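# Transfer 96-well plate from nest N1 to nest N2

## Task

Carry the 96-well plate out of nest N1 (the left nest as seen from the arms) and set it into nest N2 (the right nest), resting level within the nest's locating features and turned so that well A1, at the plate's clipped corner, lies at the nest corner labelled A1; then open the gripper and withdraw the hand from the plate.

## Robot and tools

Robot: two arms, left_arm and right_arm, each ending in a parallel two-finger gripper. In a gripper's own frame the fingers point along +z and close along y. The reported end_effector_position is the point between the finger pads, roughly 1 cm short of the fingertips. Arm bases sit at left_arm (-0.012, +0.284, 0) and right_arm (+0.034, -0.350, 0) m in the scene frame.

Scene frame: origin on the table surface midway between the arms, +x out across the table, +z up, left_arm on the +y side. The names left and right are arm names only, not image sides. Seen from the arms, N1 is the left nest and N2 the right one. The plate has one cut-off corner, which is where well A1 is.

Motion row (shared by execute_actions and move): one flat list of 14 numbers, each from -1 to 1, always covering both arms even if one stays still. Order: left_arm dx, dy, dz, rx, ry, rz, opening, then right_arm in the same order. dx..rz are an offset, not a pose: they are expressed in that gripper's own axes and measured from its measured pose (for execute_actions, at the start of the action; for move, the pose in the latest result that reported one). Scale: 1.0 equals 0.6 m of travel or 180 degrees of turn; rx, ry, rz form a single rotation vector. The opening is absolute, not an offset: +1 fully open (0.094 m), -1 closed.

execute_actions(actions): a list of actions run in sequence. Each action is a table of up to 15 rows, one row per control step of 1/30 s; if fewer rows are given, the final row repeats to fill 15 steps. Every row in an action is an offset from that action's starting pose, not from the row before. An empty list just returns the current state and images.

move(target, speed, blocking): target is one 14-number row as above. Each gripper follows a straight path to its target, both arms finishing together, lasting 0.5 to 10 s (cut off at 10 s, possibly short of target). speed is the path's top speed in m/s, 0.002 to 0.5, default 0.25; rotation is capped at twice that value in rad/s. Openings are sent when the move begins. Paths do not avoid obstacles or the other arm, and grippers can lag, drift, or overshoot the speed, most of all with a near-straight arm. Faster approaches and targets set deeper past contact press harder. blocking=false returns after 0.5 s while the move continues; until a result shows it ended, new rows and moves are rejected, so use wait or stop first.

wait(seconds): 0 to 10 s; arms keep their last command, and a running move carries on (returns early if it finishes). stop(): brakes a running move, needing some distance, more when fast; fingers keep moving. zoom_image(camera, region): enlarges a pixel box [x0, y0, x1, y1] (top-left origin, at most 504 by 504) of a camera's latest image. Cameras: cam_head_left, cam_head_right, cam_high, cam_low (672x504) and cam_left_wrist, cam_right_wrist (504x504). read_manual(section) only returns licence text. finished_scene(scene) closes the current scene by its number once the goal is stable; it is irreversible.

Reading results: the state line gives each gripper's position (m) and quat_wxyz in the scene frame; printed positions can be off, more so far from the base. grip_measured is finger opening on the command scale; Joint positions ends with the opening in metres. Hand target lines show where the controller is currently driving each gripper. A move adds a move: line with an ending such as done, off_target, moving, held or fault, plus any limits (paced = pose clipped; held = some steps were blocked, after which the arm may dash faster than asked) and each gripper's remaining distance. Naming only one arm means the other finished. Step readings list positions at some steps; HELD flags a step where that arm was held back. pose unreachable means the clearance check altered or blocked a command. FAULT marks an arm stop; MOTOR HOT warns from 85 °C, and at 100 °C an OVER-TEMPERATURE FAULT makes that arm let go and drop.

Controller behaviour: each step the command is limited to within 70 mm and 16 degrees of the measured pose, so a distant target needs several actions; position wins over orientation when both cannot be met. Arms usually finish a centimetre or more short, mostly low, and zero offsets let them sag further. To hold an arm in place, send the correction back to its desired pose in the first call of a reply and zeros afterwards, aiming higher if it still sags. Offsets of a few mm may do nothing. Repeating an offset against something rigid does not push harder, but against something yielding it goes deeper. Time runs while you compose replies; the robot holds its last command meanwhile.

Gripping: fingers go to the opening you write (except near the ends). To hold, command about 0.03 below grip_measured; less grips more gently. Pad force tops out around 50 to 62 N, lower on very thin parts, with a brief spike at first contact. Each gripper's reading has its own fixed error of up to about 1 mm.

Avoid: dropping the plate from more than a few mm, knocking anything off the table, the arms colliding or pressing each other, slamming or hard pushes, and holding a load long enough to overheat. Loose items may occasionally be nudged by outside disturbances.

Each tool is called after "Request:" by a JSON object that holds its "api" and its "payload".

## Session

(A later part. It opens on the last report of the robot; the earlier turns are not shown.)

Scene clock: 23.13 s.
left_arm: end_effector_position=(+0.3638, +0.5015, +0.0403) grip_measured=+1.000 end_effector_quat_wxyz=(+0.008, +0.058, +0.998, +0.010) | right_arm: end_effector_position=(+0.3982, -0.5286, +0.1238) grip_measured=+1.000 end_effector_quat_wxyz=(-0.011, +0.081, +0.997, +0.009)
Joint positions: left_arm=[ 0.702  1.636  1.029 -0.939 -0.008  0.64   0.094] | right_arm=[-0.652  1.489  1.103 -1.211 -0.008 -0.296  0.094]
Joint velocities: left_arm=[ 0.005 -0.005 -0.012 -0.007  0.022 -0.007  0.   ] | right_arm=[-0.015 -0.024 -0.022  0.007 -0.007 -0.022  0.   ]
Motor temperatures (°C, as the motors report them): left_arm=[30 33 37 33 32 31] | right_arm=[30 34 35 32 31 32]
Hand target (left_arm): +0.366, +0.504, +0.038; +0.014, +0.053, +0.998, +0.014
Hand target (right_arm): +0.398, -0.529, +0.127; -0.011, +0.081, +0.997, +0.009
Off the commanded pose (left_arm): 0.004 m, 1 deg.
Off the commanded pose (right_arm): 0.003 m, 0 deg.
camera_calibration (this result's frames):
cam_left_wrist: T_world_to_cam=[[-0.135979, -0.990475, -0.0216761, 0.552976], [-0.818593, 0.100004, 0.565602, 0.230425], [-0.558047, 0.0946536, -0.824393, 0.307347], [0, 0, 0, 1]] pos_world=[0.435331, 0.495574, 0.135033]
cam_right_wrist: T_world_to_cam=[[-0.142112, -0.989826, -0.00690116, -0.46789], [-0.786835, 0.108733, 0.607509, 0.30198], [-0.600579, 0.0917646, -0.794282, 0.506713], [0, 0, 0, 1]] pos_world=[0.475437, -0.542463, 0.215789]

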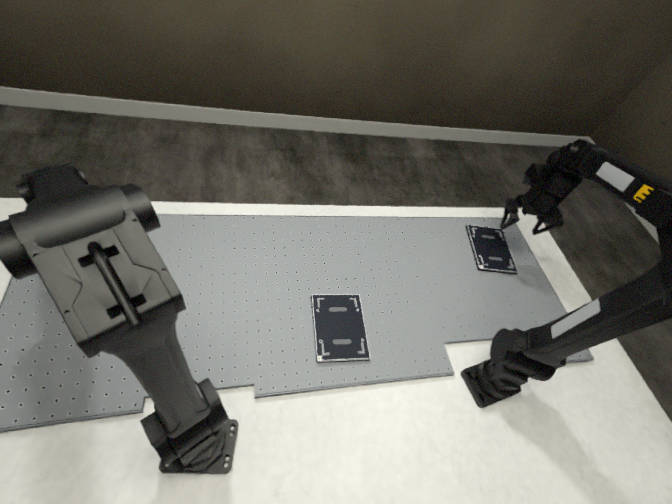

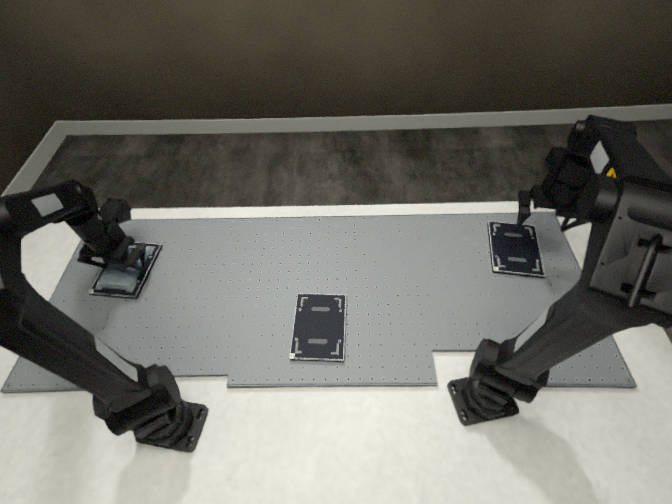

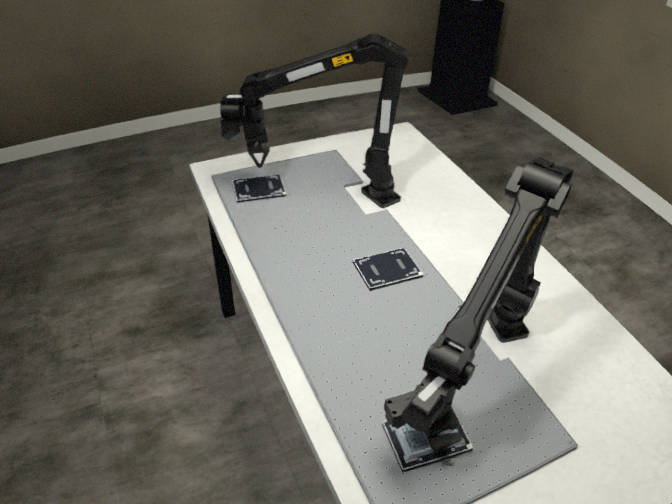

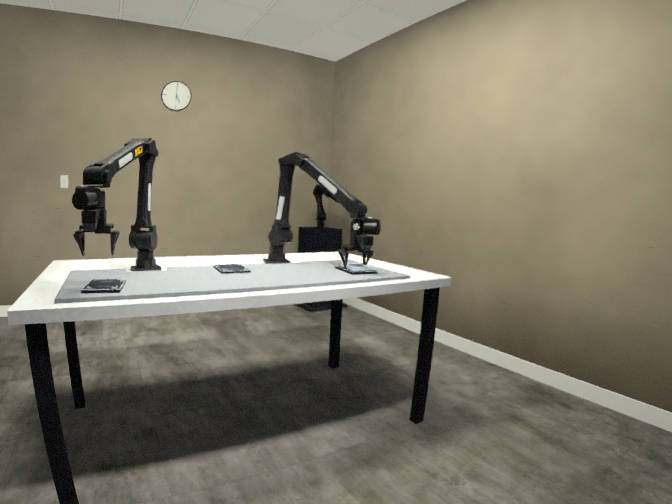

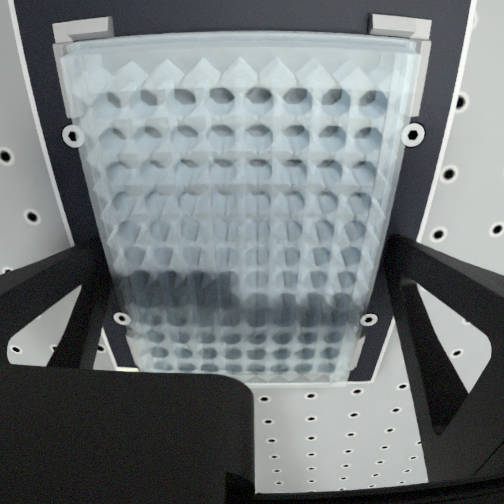

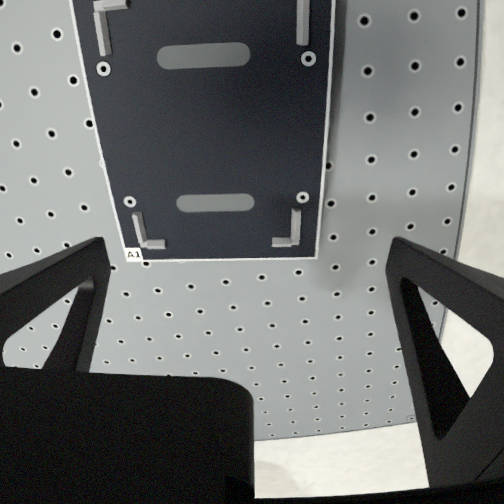

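Request:
{"api": "execute_actions", "payload": {"actions": [[[-0.002,0.0015,-0.002,-0.0014,-0.0018,-0.001,1,0,0,-0.005,0,0,0,1],[-0.003,0.0022,-0.0035,-0.002,-0.0028,-0.0015,1,0,0,-0.005,0,0,0,1],[-0.004,0.003,-0.005,-0.0028,-0.0037,-0.002,1,0,0,-0.005,0,0,0,1],[-0.005,0.0038,-0.006,-0.0035,-0.0047,-0.0025,1,0,0,-0.005,0,0,0,1],[-0.006,0.0045,-0.0068,-0.0042,-0.0057,-0.003,1,0,0,-0.005,0,0,0,1],[-0.007,0.0052,-0.0074,-0.005,-0.0066,-0.0035,1,0,0,-0.005,0,0,0,1],[-0.008,0.006,-0.0079,-0.0057,-0.0076,-0.004,1,0,0,-0.005,0,0,0,1],[-0.0088,0.0066,-0.0082,-0.0063,-0.0085,-0.0045,1,0,0,-0.005,0,0,0,1],[-0.0094,0.0071,-0.00845,-0.00684,-0.00919,-0.0049,1,0,0,-0.005,0,0,0,1]]]}}

Request:
{"api": "execute_actions", "payload": {"actions": []}}

Scene clock: 25.30 s.
left_arm: end_effector_position=(+0.3638, +0.5015, +0.0405) grip_measured=+1.000 end_effector_quat_wxyz=(+0.009, +0.057, +0.998, +0.010) | right_arm: end_effector_position=(+0.3982, -0.5286, +0.1238) grip_measured=+1.000 end_effector_quat_wxyz=(-0.011, +0.081, +0.997, +0.009)
Joint positions: left_arm=[ 0.702  1.636  1.029 -0.939 -0.008  0.637  0.094] | right_arm=[-0.652  1.489  1.103 -1.211 -0.008 -0.296  0.094]
Joint velocities: left_arm=[-0.005 -0.005  0.002  0.002  0.022  0.007  0.   ] | right_arm=[-0.015 -0.005 -0.017  0.002 -0.022  0.007  0.   ]
Motor temperatures (°C, as the motors report them): left_arm=[30 33 37 33 32 31] | right_arm=[30 34 35 32 31 32]
Hand target (left_arm): +0.370, +0.505, +0.046; +0.023, +0.051, +0.998, +0.020
Hand target (right_arm): +0.398, -0.529, +0.127; -0.011, +0.081, +0.997, +0.009
Off the commanded pose (left_arm): 0.009 m, 2 deg.
Off the commanded pose (right_arm): 0.003 m, 0 deg.
Step readings (end_effector_position):
0: left_arm (+0.3638, +0.5015, +0.0403) | right_arm (+0.3982, -0.5286, +0.1238)
1: left_arm (+0.3638, +0.5015, +0.0403) | right_arm (+0.3982, -0.5286, +0.1238)
2: left_arm (+0.3638, +0.5015, +0.0403) | right_arm (+0.3982, -0.5286, +0.1238)
4: left_arm (+0.3638, +0.5015, +0.0403) | right_arm (+0.3982, -0.5286, +0.1238)
8: left_arm (+0.3638, +0.5015, +0.0405) | right_arm (+0.3982, -0.5286, +0.1238)
15: end_effector_position above
camera_calibration (this result's frames):
cam_left_wrist: T_world_to_cam=[[-0.133326, -0.990831, -0.0218688, 0.552222], [-0.819072, 0.0977371, 0.565303, 0.231682], [-0.557983, 0.0932816, -0.824593, 0.308165], [0, 0, 0, 1]] pos_world=[0.43534, 0.495769, 0.135217]
cam_right_wrist: T_world_to_cam=[[-0.142112, -0.989826, -0.00690116, -0.46789], [-0.786835, 0.108733, 0.607509, 0.30198], [-0.600579, 0.0917646, -0.794282, 0.506713], [0, 0, 0, 1]] pos_world=[0.475437, -0.542463, 0.215789]

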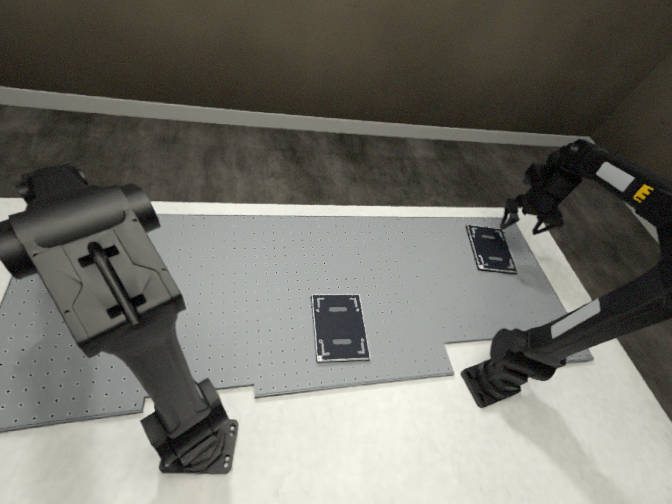

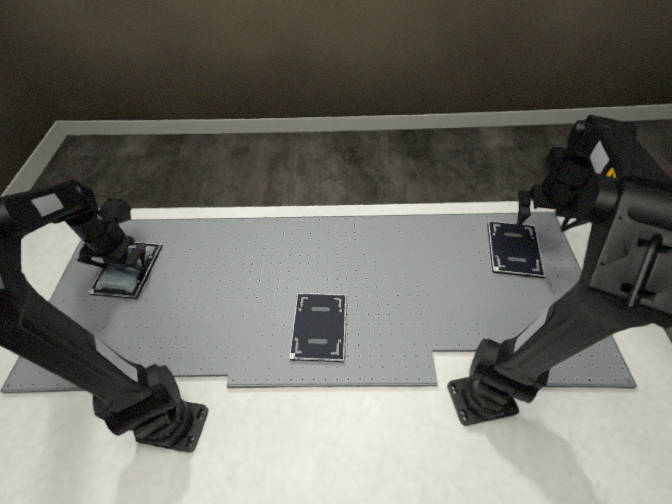

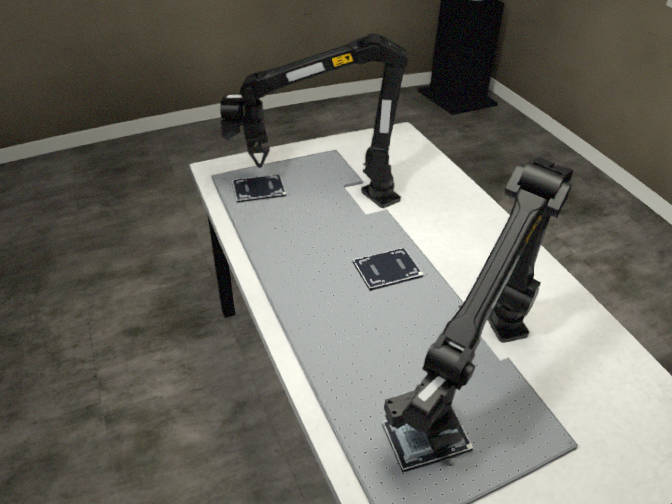

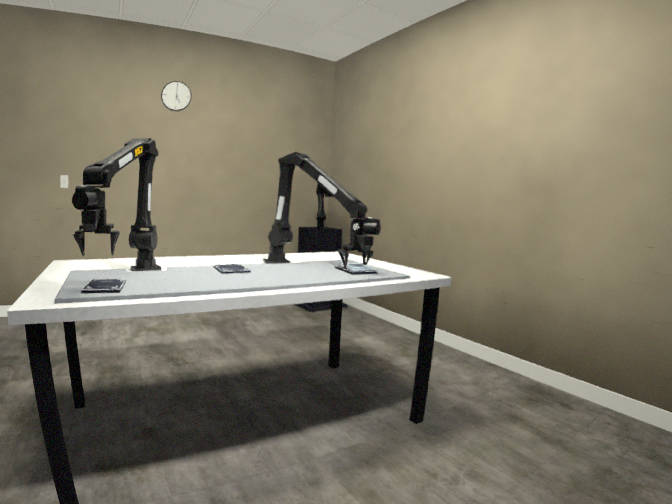

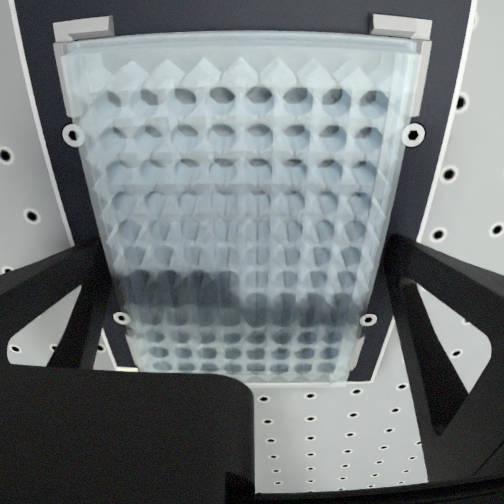

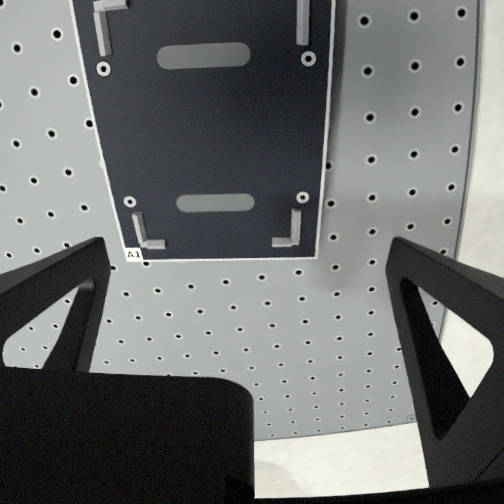

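Scene clock: 25.30 s.
left_arm: end_effector_position=(+0.3638, +0.5015, +0.0405) grip_measured=+1.000 end_effector_quat_wxyz=(+0.009, +0.057, +0.998, +0.010) | right_arm: end_effector_position=(+0.3982, -0.5286, +0.1238) grip_measured=+1.000 end_effector_quat_wxyz=(-0.011, +0.081, +0.997, +0.009)
Joint positions: left_arm=[ 0.702  1.636  1.029 -0.939 -0.008  0.637  0.094] | right_arm=[-0.652  1.489  1.103 -1.211 -0.008 -0.296  0.094]
Joint velocities: left_arm=[-0.005 -0.005  0.002  0.002  0.022  0.007  0.   ] | right_arm=[-0.015 -0.005 -0.017  0.002 -0.022  0.007  0.   ]
Motor temperatures (°C, as the motors report them): left_arm=[30 33 37 33 32 31] | right_arm=[30 34 35 32 31 32]
Hand target (left_arm): +0.370, +0.505, +0.046; +0.023, +0.051, +0.998, +0.020
Hand target (right_arm): +0.398, -0.529, +0.127; -0.011, +0.081, +0.997, +0.009
Off the commanded pose (left_arm): 0.009 m, 2 deg.
Off the commanded pose (right_arm): 0.003 m, 0 deg.
camera_calibration (this result's frames):
cam_left_wrist: T_world_to_cam=[[-0.133326, -0.990831, -0.0218688, 0.552222], [-0.819072, 0.0977371, 0.565303, 0.231682], [-0.557983, 0.0932816, -0.824593, 0.308165], [0, 0, 0, 1]] pos_world=[0.43534, 0.495769, 0.135217]
cam_right_wrist: T_world_to_cam=[[-0.142112, -0.989826, -0.00690116, -0.46789], [-0.786835, 0.108733, 0.607509, 0.30198], [-0.600579, 0.0917646, -0.794282, 0.506713], [0, 0, 0, 1]] pos_world=[0.475437, -0.542463, 0.215789]

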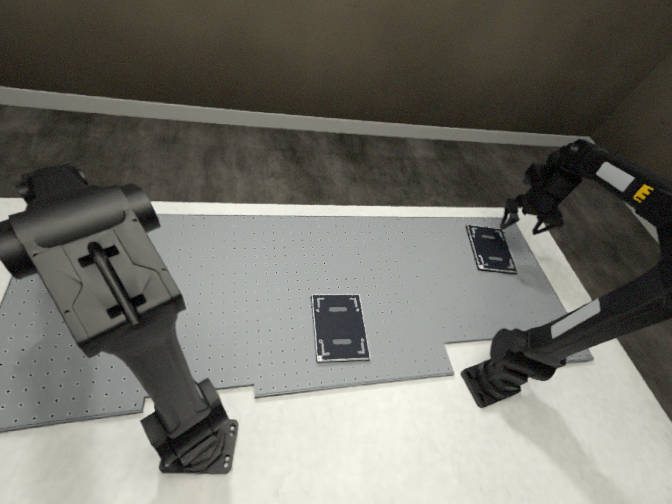

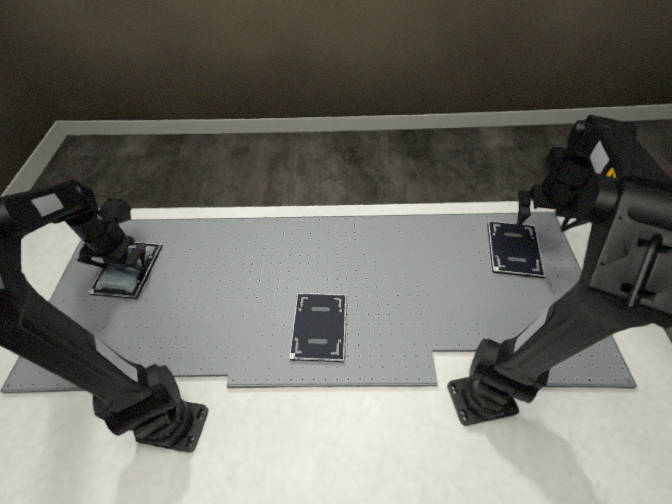

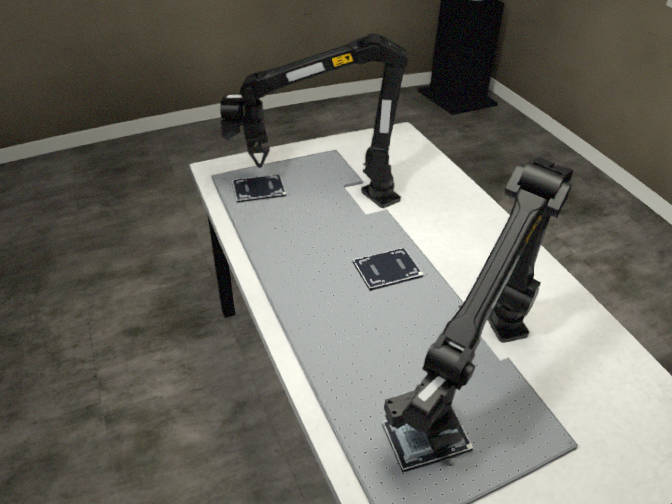

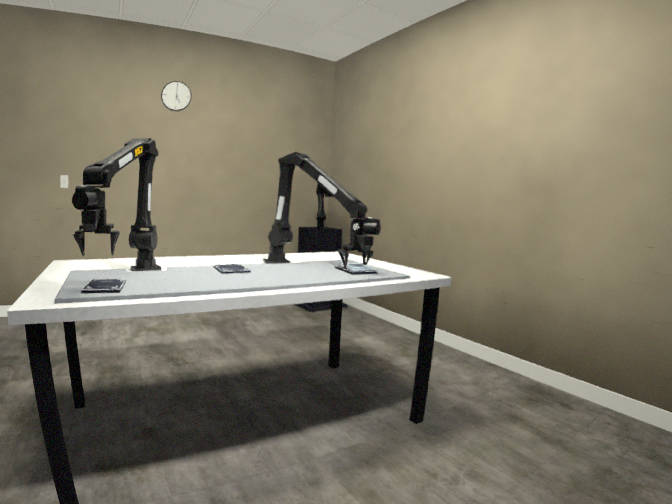

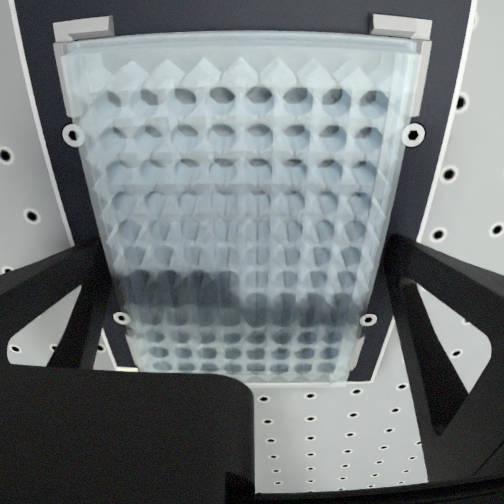

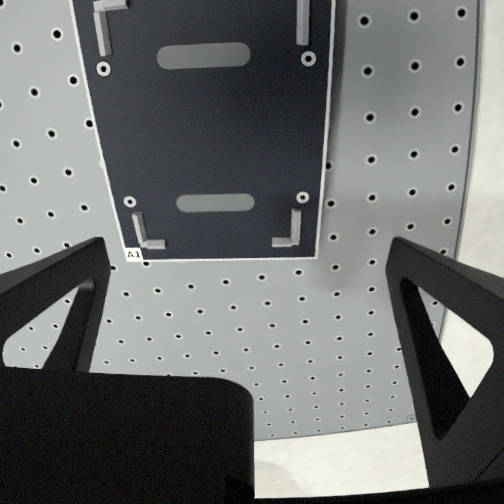

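Request:
{"api": "execute_actions", "payload": {"actions": [[[-0.0092,0.007,-0.009,-0.0068,-0.0092,-0.004,1,0,0,-0.005,0,0,0,1],[-0.0093,0.0071,-0.01,-0.007,-0.0095,-0.004,1,0,0,-0.005,0,0,0,1],[-0.0094,0.0072,-0.011,-0.0073,-0.0098,-0.004,1,0,0,-0.005,0,0,0,1],[-0.0096,0.0073,-0.012,-0.0075,-0.0101,-0.004,1,0,0,-0.005,0,0,0,1],[-0.0097,0.0074,-0.013,-0.0078,-0.0105,-0.004,1,0,0,-0.005,0,0,0,1],[-0.0099,0.0075,-0.014,-0.008,-0.0108,-0.004,1,0,0,-0.005,0,0,0,1],[-0.01,0.0076,-0.015,-0.0083,-0.0111,-0.004,1,0,0,-0.005,0,0,0,1],[-0.0101,0.0076,-0.0157,-0.0085,-0.0114,-0.004,1,0,0,-0.005,0,0,0,1]]]}}

Scene clock: 26.50 s.
left_arm: end_effector_position=(+0.3640, +0.5016, +0.0414) grip_measured=+1.000 end_effector_quat_wxyz=(+0.009, +0.056, +0.998, +0.011) | right_arm: end_effector_position=(+0.3982, -0.5286, +0.1238) grip_measured=+1.000 end_effector_quat_wxyz=(-0.011, +0.081, +0.997, +0.009)
Joint positions: left_arm=[ 0.702  1.634  1.029 -0.939 -0.008  0.635  0.094] | right_arm=[-0.652  1.489  1.103 -1.211 -0.008 -0.296  0.094]
Joint velocities: left_arm=[-0.015  0.005 -0.002 -0.012 -0.007 -0.022  0.   ] | right_arm=[-0.005  0.005 -0.012  0.007 -0.007  0.007  0.   ]
Motor temperatures (°C, as the motors report them): left_arm=[30 33 37 33 32 31] | right_arm=[30 34 35 32 31 32]
Hand target (left_arm): +0.370, +0.505, +0.050; +0.027, +0.051, +0.998, +0.022
Hand target (right_arm): +0.398, -0.529, +0.127; -0.011, +0.081, +0.997, +0.009
Off the commanded pose (left_arm): 0.011 m, 2 deg.
Off the commanded pose (right_arm): 0.003 m, 0 deg.
Step readings (end_effector_position):
0: left_arm (+0.3638, +0.5015, +0.0405) | right_arm (+0.3982, -0.5286, +0.1238)
1: left_arm (+0.3638, +0.5015, +0.0405) | right_arm (+0.3982, -0.5286, +0.1238)
2: left_arm (+0.3638, +0.5015, +0.0405) | right_arm (+0.3982, -0.5286, +0.1238)
4: left_arm (+0.3639, +0.5015, +0.0406) | right_arm (+0.3982, -0.5286, +0.1238)
8: left_arm (+0.3639, +0.5016, +0.0408) | right_arm (+0.3982, -0.5286, +0.1238)
15: end_effector_position above
camera_calibration (this result's frames):
cam_left_wrist: T_world_to_cam=[[-0.130635, -0.991159, -0.0232202, 0.551608], [-0.820479, 0.0949321, 0.56374, 0.233267], [-0.556551, 0.0926956, -0.825626, 0.308849], [0, 0, 0, 1]] pos_world=[0.43534, 0.495958, 0.1363]
cam_right_wrist: T_world_to_cam=[[-0.142112, -0.989826, -0.00690116, -0.46789], [-0.786835, 0.108733, 0.607509, 0.30198], [-0.600579, 0.0917646, -0.794282, 0.506713], [0, 0, 0, 1]] pos_world=[0.475437, -0.542463, 0.215789]

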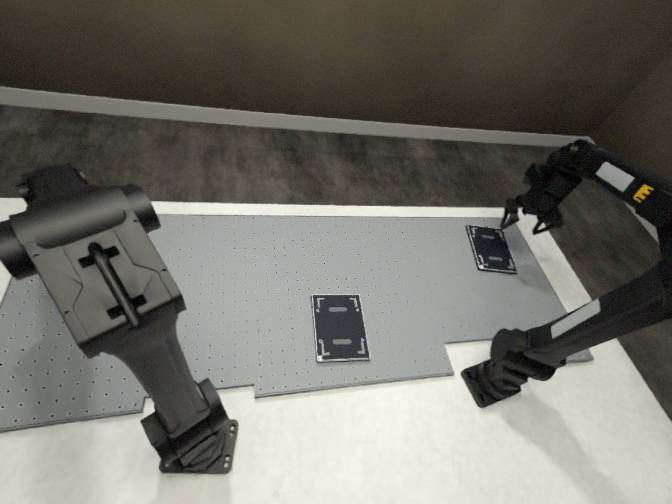

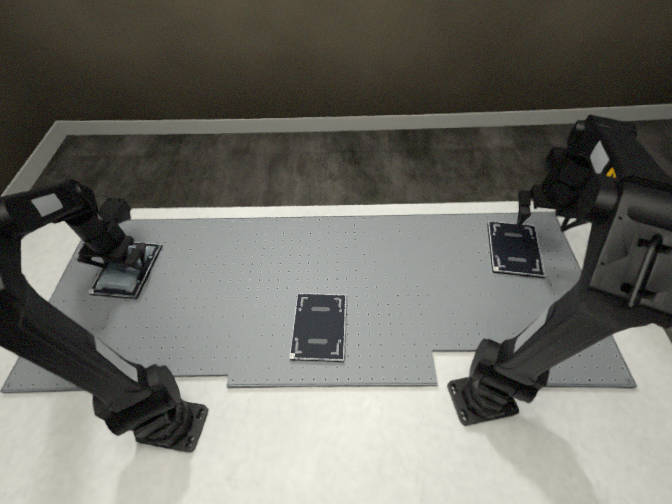

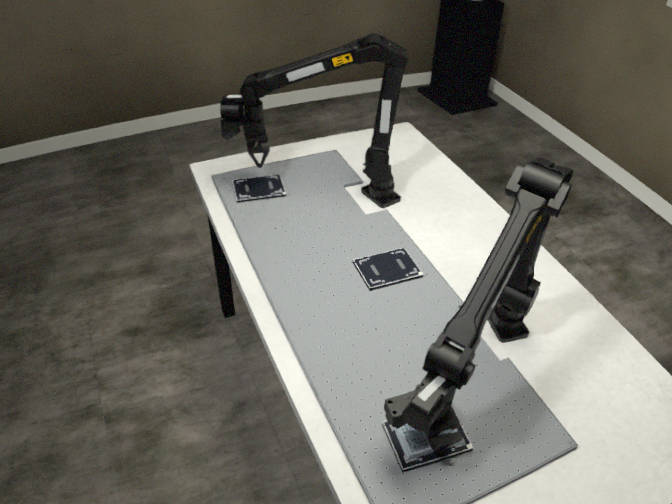

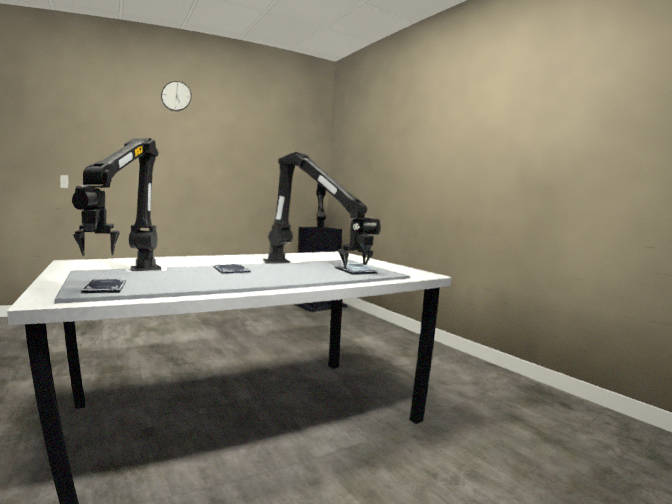

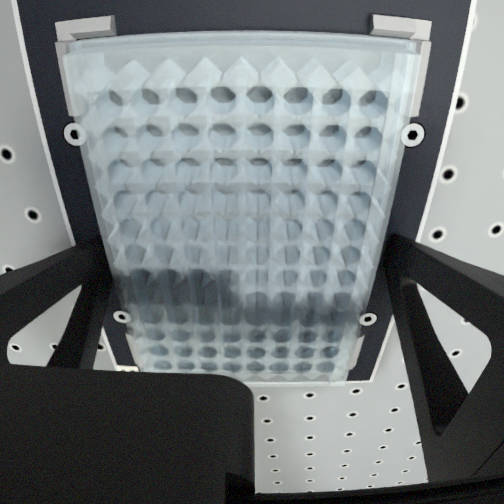

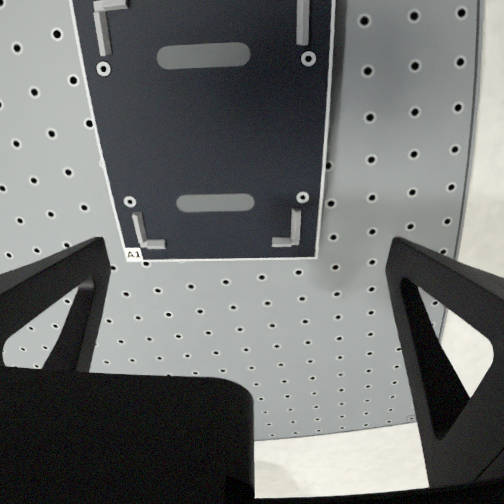

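Request:
{"api": "execute_actions", "payload": {"actions": [[[-0.0098,0.0075,-0.015,-0.0082,-0.011,-0.0005,1,0,0,-0.005,0,0,0,1],[-0.01,0.0076,-0.016,-0.0085,-0.0114,-0.0005,1,0,0,-0.005,0,0,0,1],[-0.0102,0.0078,-0.017,-0.0088,-0.0118,-0.0005,1,0,0,-0.005,0,0,0,1],[-0.0104,0.0079,-0.018,-0.0091,-0.0122,-0.0005,1,0,0,-0.005,0,0,0,1],[-0.0106,0.008,-0.019,-0.0094,-0.0126,-0.0005,1,0,0,-0.005,0,0,0,1],[-0.0108,0.0082,-0.02,-0.0097,-0.013,-0.0005,1,0,0,-0.005,0,0,0,1],[-0.011,0.0083,-0.0211,-0.0099,-0.0134,-0.0005,1,0,0,-0.005,0,0,0,1]]]}}

Scene clock: 27.67 s.
left_arm: end_effector_position=(+0.3649, +0.5022, +0.0464) grip_measured=+1.000 end_effector_quat_wxyz=(+0.015, +0.055, +0.998, +0.014) | right_arm: end_effector_position=(+0.3982, -0.5286, +0.1238) grip_measured=+1.000 end_effector_quat_wxyz=(-0.011, +0.081, +0.997, +0.009)
Joint positions: left_arm=[ 0.702  1.621  1.029 -0.939 -0.008  0.634  0.094] | right_arm=[-0.652  1.489  1.103 -1.211 -0.008 -0.296  0.094]
Joint velocities: left_arm=[-0.015  0.005  0.012 -0.002 -0.051 -0.007  0.   ] | right_arm=[ 0.005 -0.015  0.002 -0.002  0.022  0.051  0.   ]
Motor temperatures (°C, as the motors report them): left_arm=[30 33 36 33 32 31] | right_arm=[30 34 35 32 31 32]
Hand target (left_arm): +0.371, +0.506, +0.055; +0.031, +0.055, +0.998, +0.025
Hand target (right_arm): +0.398, -0.529, +0.127; -0.011, +0.081, +0.997, +0.009
Off the commanded pose (left_arm): 0.010 m, 2 deg.
Off the commanded pose (right_arm): 0.003 m, 0 deg.
Step readings (end_effector_position):
0: left_arm (+0.3640, +0.5016, +0.0414) | right_arm (+0.3982, -0.5286, +0.1238)
1: left_arm (+0.3640, +0.5016, +0.0414) | right_arm (+0.3982, -0.5286, +0.1238)
2: left_arm (+0.3640, +0.5016, +0.0414) | right_arm (+0.3982, -0.5286, +0.1238)
4: left_arm (+0.3641, +0.5017, +0.0419) | right_arm (+0.3982, -0.5286, +0.1238)
8: left_arm (+0.3645, +0.5019, +0.0442) | right_arm (+0.3982, -0.5286, +0.1238)
15: end_effector_position above
camera_calibration (this result's frames):
cam_left_wrist: T_world_to_cam=[[-0.129972, -0.991044, -0.0306349, 0.552414], [-0.826437, 0.0912098, 0.555592, 0.235548], [-0.547822, 0.0975291, -0.830891, 0.308105], [0, 0, 0, 1]] pos_world=[0.43525, 0.495933, 0.142057]
cam_right_wrist: T_world_to_cam=[[-0.142112, -0.989826, -0.00690116, -0.46789], [-0.786835, 0.108733, 0.607509, 0.30198], [-0.600579, 0.0917646, -0.794282, 0.506713], [0, 0, 0, 1]] pos_world=[0.475437, -0.542463, 0.215789]

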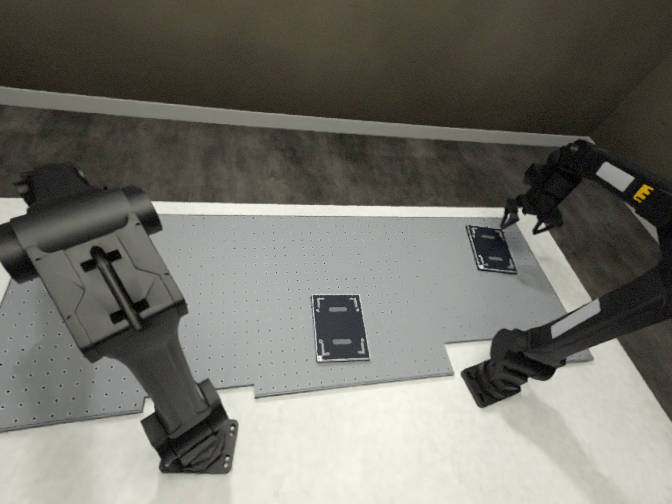

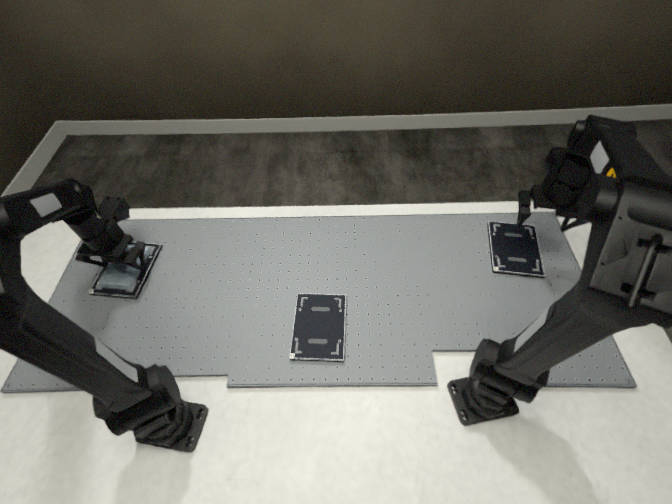

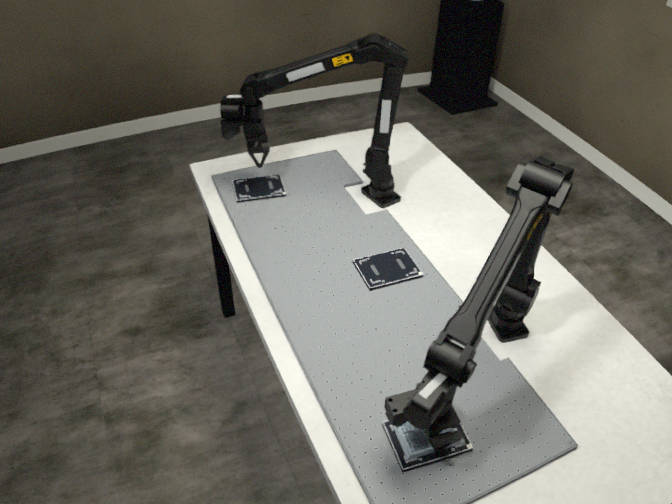

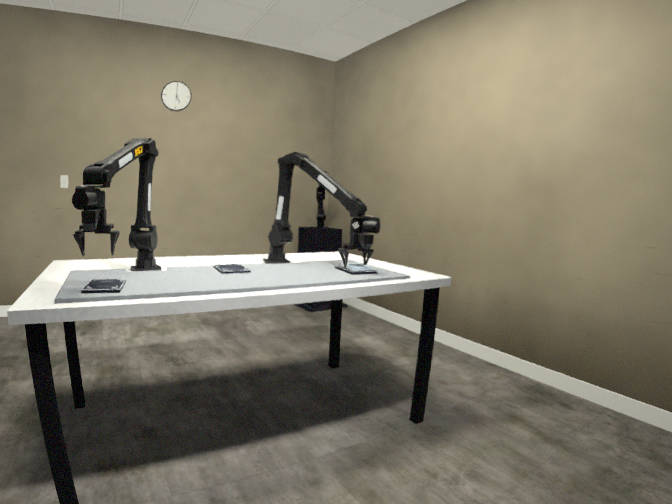

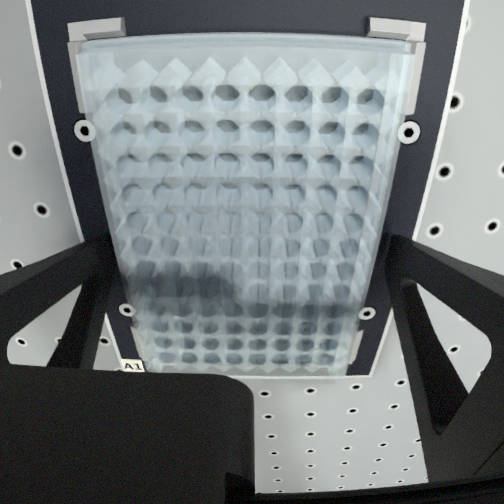

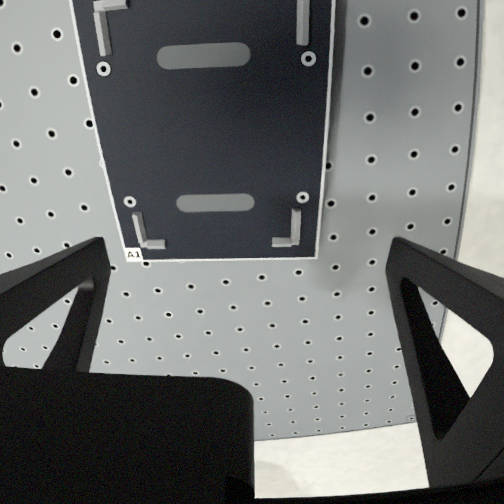

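Request:
{"api": "zoom_image", "payload": {"camera": "cam_left_wrist", "region": [60, 200, 440, 300]}}

Region (60, 200, 440, 300) of cam_left_wrist's 504x504 image, scaled by 1.326, with more detail than that image has; it fills the top 133 rows of this view, and the rest is white.

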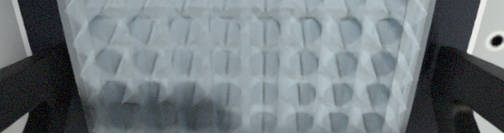

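Request:
{"api": "zoom_image", "payload": {"camera": "cam_left_wrist", "region": [70, 205, 150, 285]}}

Request:
{"api": "zoom_image", "payload": {"camera": "cam_left_wrist", "region": [345, 205, 425, 285]}}

Region (70, 205, 150, 285) of cam_left_wrist's 504x504 image, scaled by 6.300, with more detail than that image has.

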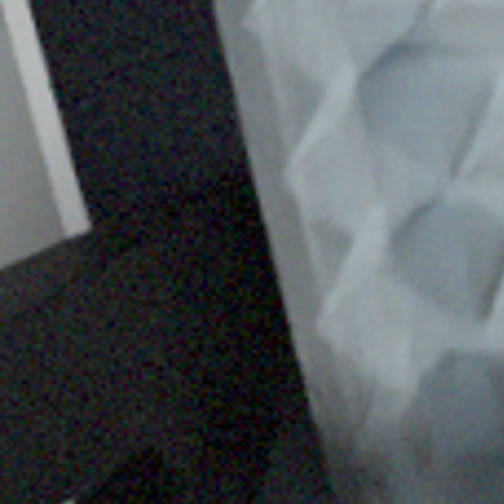

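Region (345, 205, 425, 285) of cam_left_wrist's 504x504 image, scaled by 6.300, with more detail than that image has.

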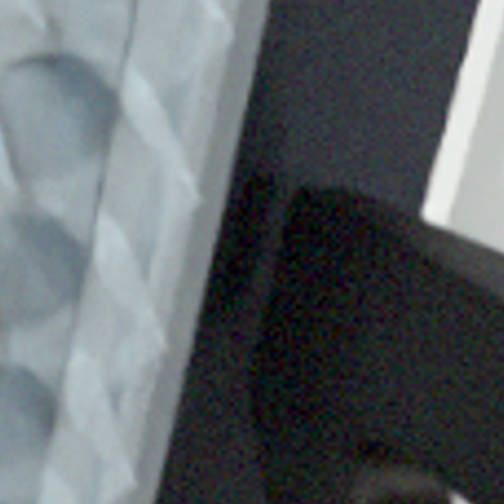

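Request:
{"api": "execute_actions", "payload": {"actions": [[[-0.004,0.008,-0.009,-0.005,-0.007,-0.001,0.95,0,0,-0.005,0,0,0,1],[-0.003,0.0095,-0.008,-0.005,-0.0068,-0.002,0.9,0,0,-0.005,0,0,0,1],[-0.002,0.011,-0.0072,-0.005,-0.0066,-0.003,0.85,0,0,-0.005,0,0,0,1],[-0.001,0.0125,-0.0068,-0.005,-0.00655,-0.0042,0.81,0,0,-0.005,0,0,0,1],[-0.001,0.0125,-0.0068,-0.005,-0.00655,-0.0042,0.79,0,0,-0.005,0,0,0,1],[-0.001,0.0125,-0.0068,-0.005,-0.00655,-0.0042,0.775,0,0,-0.005,0,0,0,1],[-0.001,0.0125,-0.0068,-0.005,-0.00655,-0.0042,0.76,0,0,-0.005,0,0,0,1],[-0.001,0.0125,-0.0068,-0.005,-0.00655,-0.0042,0.745,0,0,-0.005,0,0,0,1],[-0.001,0.0125,-0.0068,-0.005,-0.00655,-0.0042,0.73,0,0,-0.005,0,0,0,1],[-0.001,0.0125,-0.0068,-0.005,-0.00655,-0.0042,0.72,0,0,-0.005,0,0,0,1],[-0.001,0.0125,-0.0068,-0.005,-0.00655,-0.0042,0.71,0,0,-0.005,0,0,0,1],[-0.001,0.0125,-0.0068,-0.005,-0.00655,-0.0042,0.7,0,0,-0.005,0,0,0,1],[-0.001,0.0125,-0.0068,-0.005,-0.00655,-0.0042,0.69,0,0,-0.005,0,0,0,1],[-0.001,0.0125,-0.0068,-0.005,-0.00655,-0.0042,0.68,0,0,-0.005,0,0,0,1],[-0.001,0.0125,-0.0068,-0.005,-0.00655,-0.0042,0.678,0,0,-0.005,0,0,0,1]]]}}

Scene clock: 30.43 s.
left_arm: end_effector_position=(+0.3646, +0.5032, +0.0468) grip_measured=+0.706 end_effector_quat_wxyz=(+0.015, +0.054, +0.998, +0.015) | right_arm: end_effector_position=(+0.3982, -0.5286, +0.1238) grip_measured=+1.000 end_effector_quat_wxyz=(-0.011, +0.081, +0.997, +0.009)
Joint positions: left_arm=[ 0.705  1.621  1.029 -0.938 -0.008  0.634  0.08 ] | right_arm=[-0.652  1.489  1.103 -1.211 -0.008 -0.296  0.094]
Joint velocities: left_arm=[-0.005 -0.015 -0.012 -0.002  0.022 -0.007  0.001] | right_arm=[-0.005 -0.005  0.017 -0.007 -0.007  0.066  0.   ]
Motor temperatures (°C, as the motors report them): left_arm=[30 33 36 33 32 31] | right_arm=[30 34 35 32 31 32]
Hand target (left_arm): +0.366, +0.510, +0.051; +0.025, +0.049, +0.998, +0.022
Hand target (right_arm): +0.398, -0.529, +0.127; -0.011, +0.081, +0.997, +0.009
Off the commanded pose (left_arm): 0.008 m, 2 deg.
Off the commanded pose (right_arm): 0.003 m, 0 deg.
Step readings (end_effector_position):
0: left_arm (+0.3649, +0.5022, +0.0464) | right_arm (+0.3982, -0.5286, +0.1238)
1: left_arm (+0.3649, +0.5022, +0.0464) | right_arm (+0.3982, -0.5286, +0.1238)
2: left_arm (+0.3649, +0.5022, +0.0464) | right_arm (+0.3982, -0.5286, +0.1238)
4: left_arm (+0.3649, +0.5022, +0.0464) | right_arm (+0.3982, -0.5286, +0.1238)
8: left_arm (+0.3648, +0.5027, +0.0464) | right_arm (+0.3982, -0.5286, +0.1238)
15: end_effector_position above
camera_calibration (this result's frames):
cam_left_wrist: T_world_to_cam=[[-0.127652, -0.991307, -0.0318647, 0.552762], [-0.827272, 0.0886971, 0.554756, 0.236619], [-0.547107, 0.0971767, -0.831403, 0.30804], [0, 0, 0, 1]] pos_world=[0.43484, 0.497036, 0.142453]
cam_right_wrist: T_world_to_cam=[[-0.142112, -0.989826, -0.00690116, -0.46789], [-0.786835, 0.108733, 0.607509, 0.30198], [-0.600579, 0.0917646, -0.794282, 0.506713], [0, 0, 0, 1]] pos_world=[0.475437, -0.542463, 0.215789]

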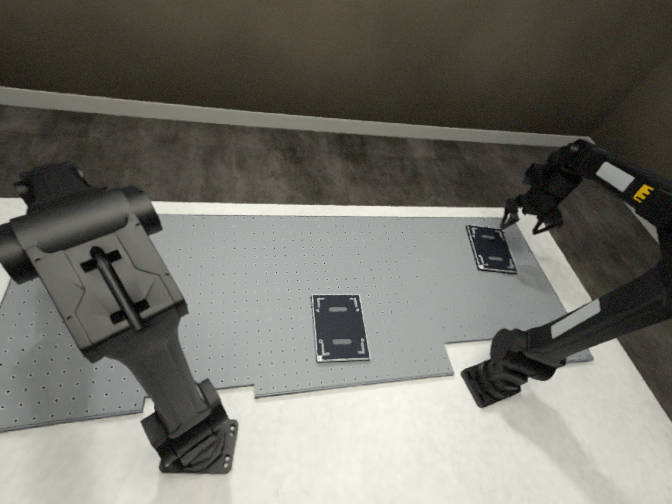

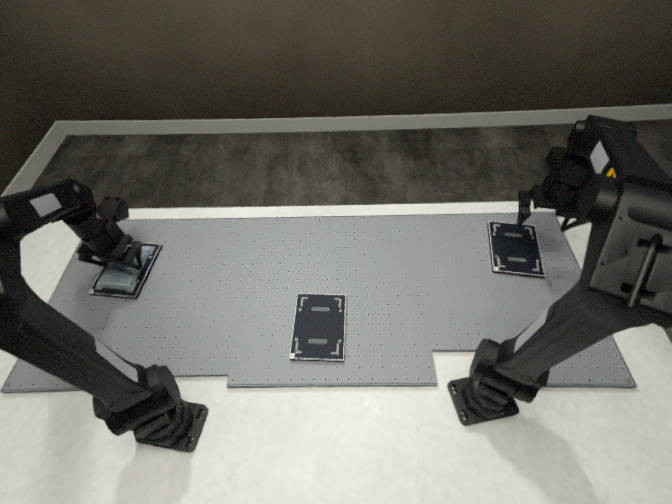

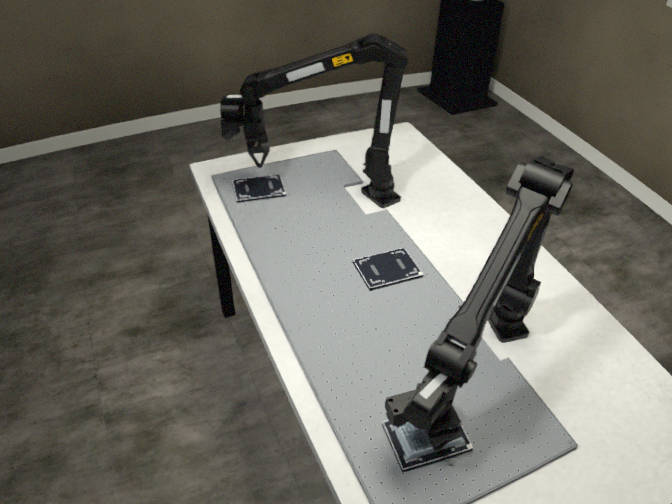

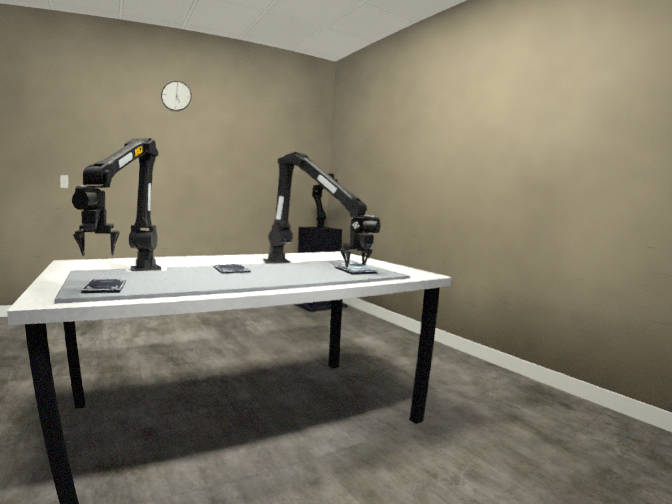

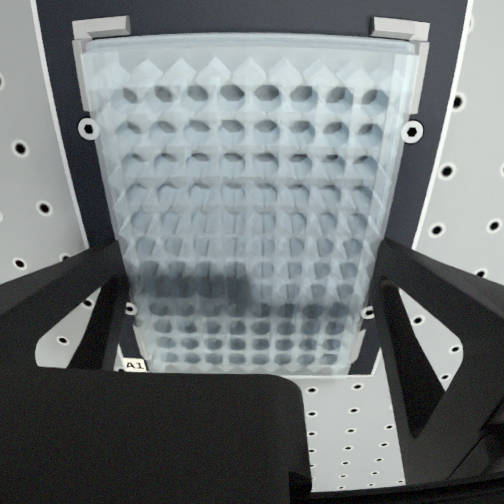

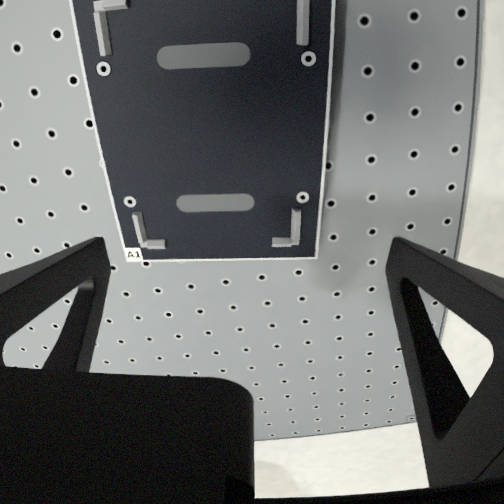

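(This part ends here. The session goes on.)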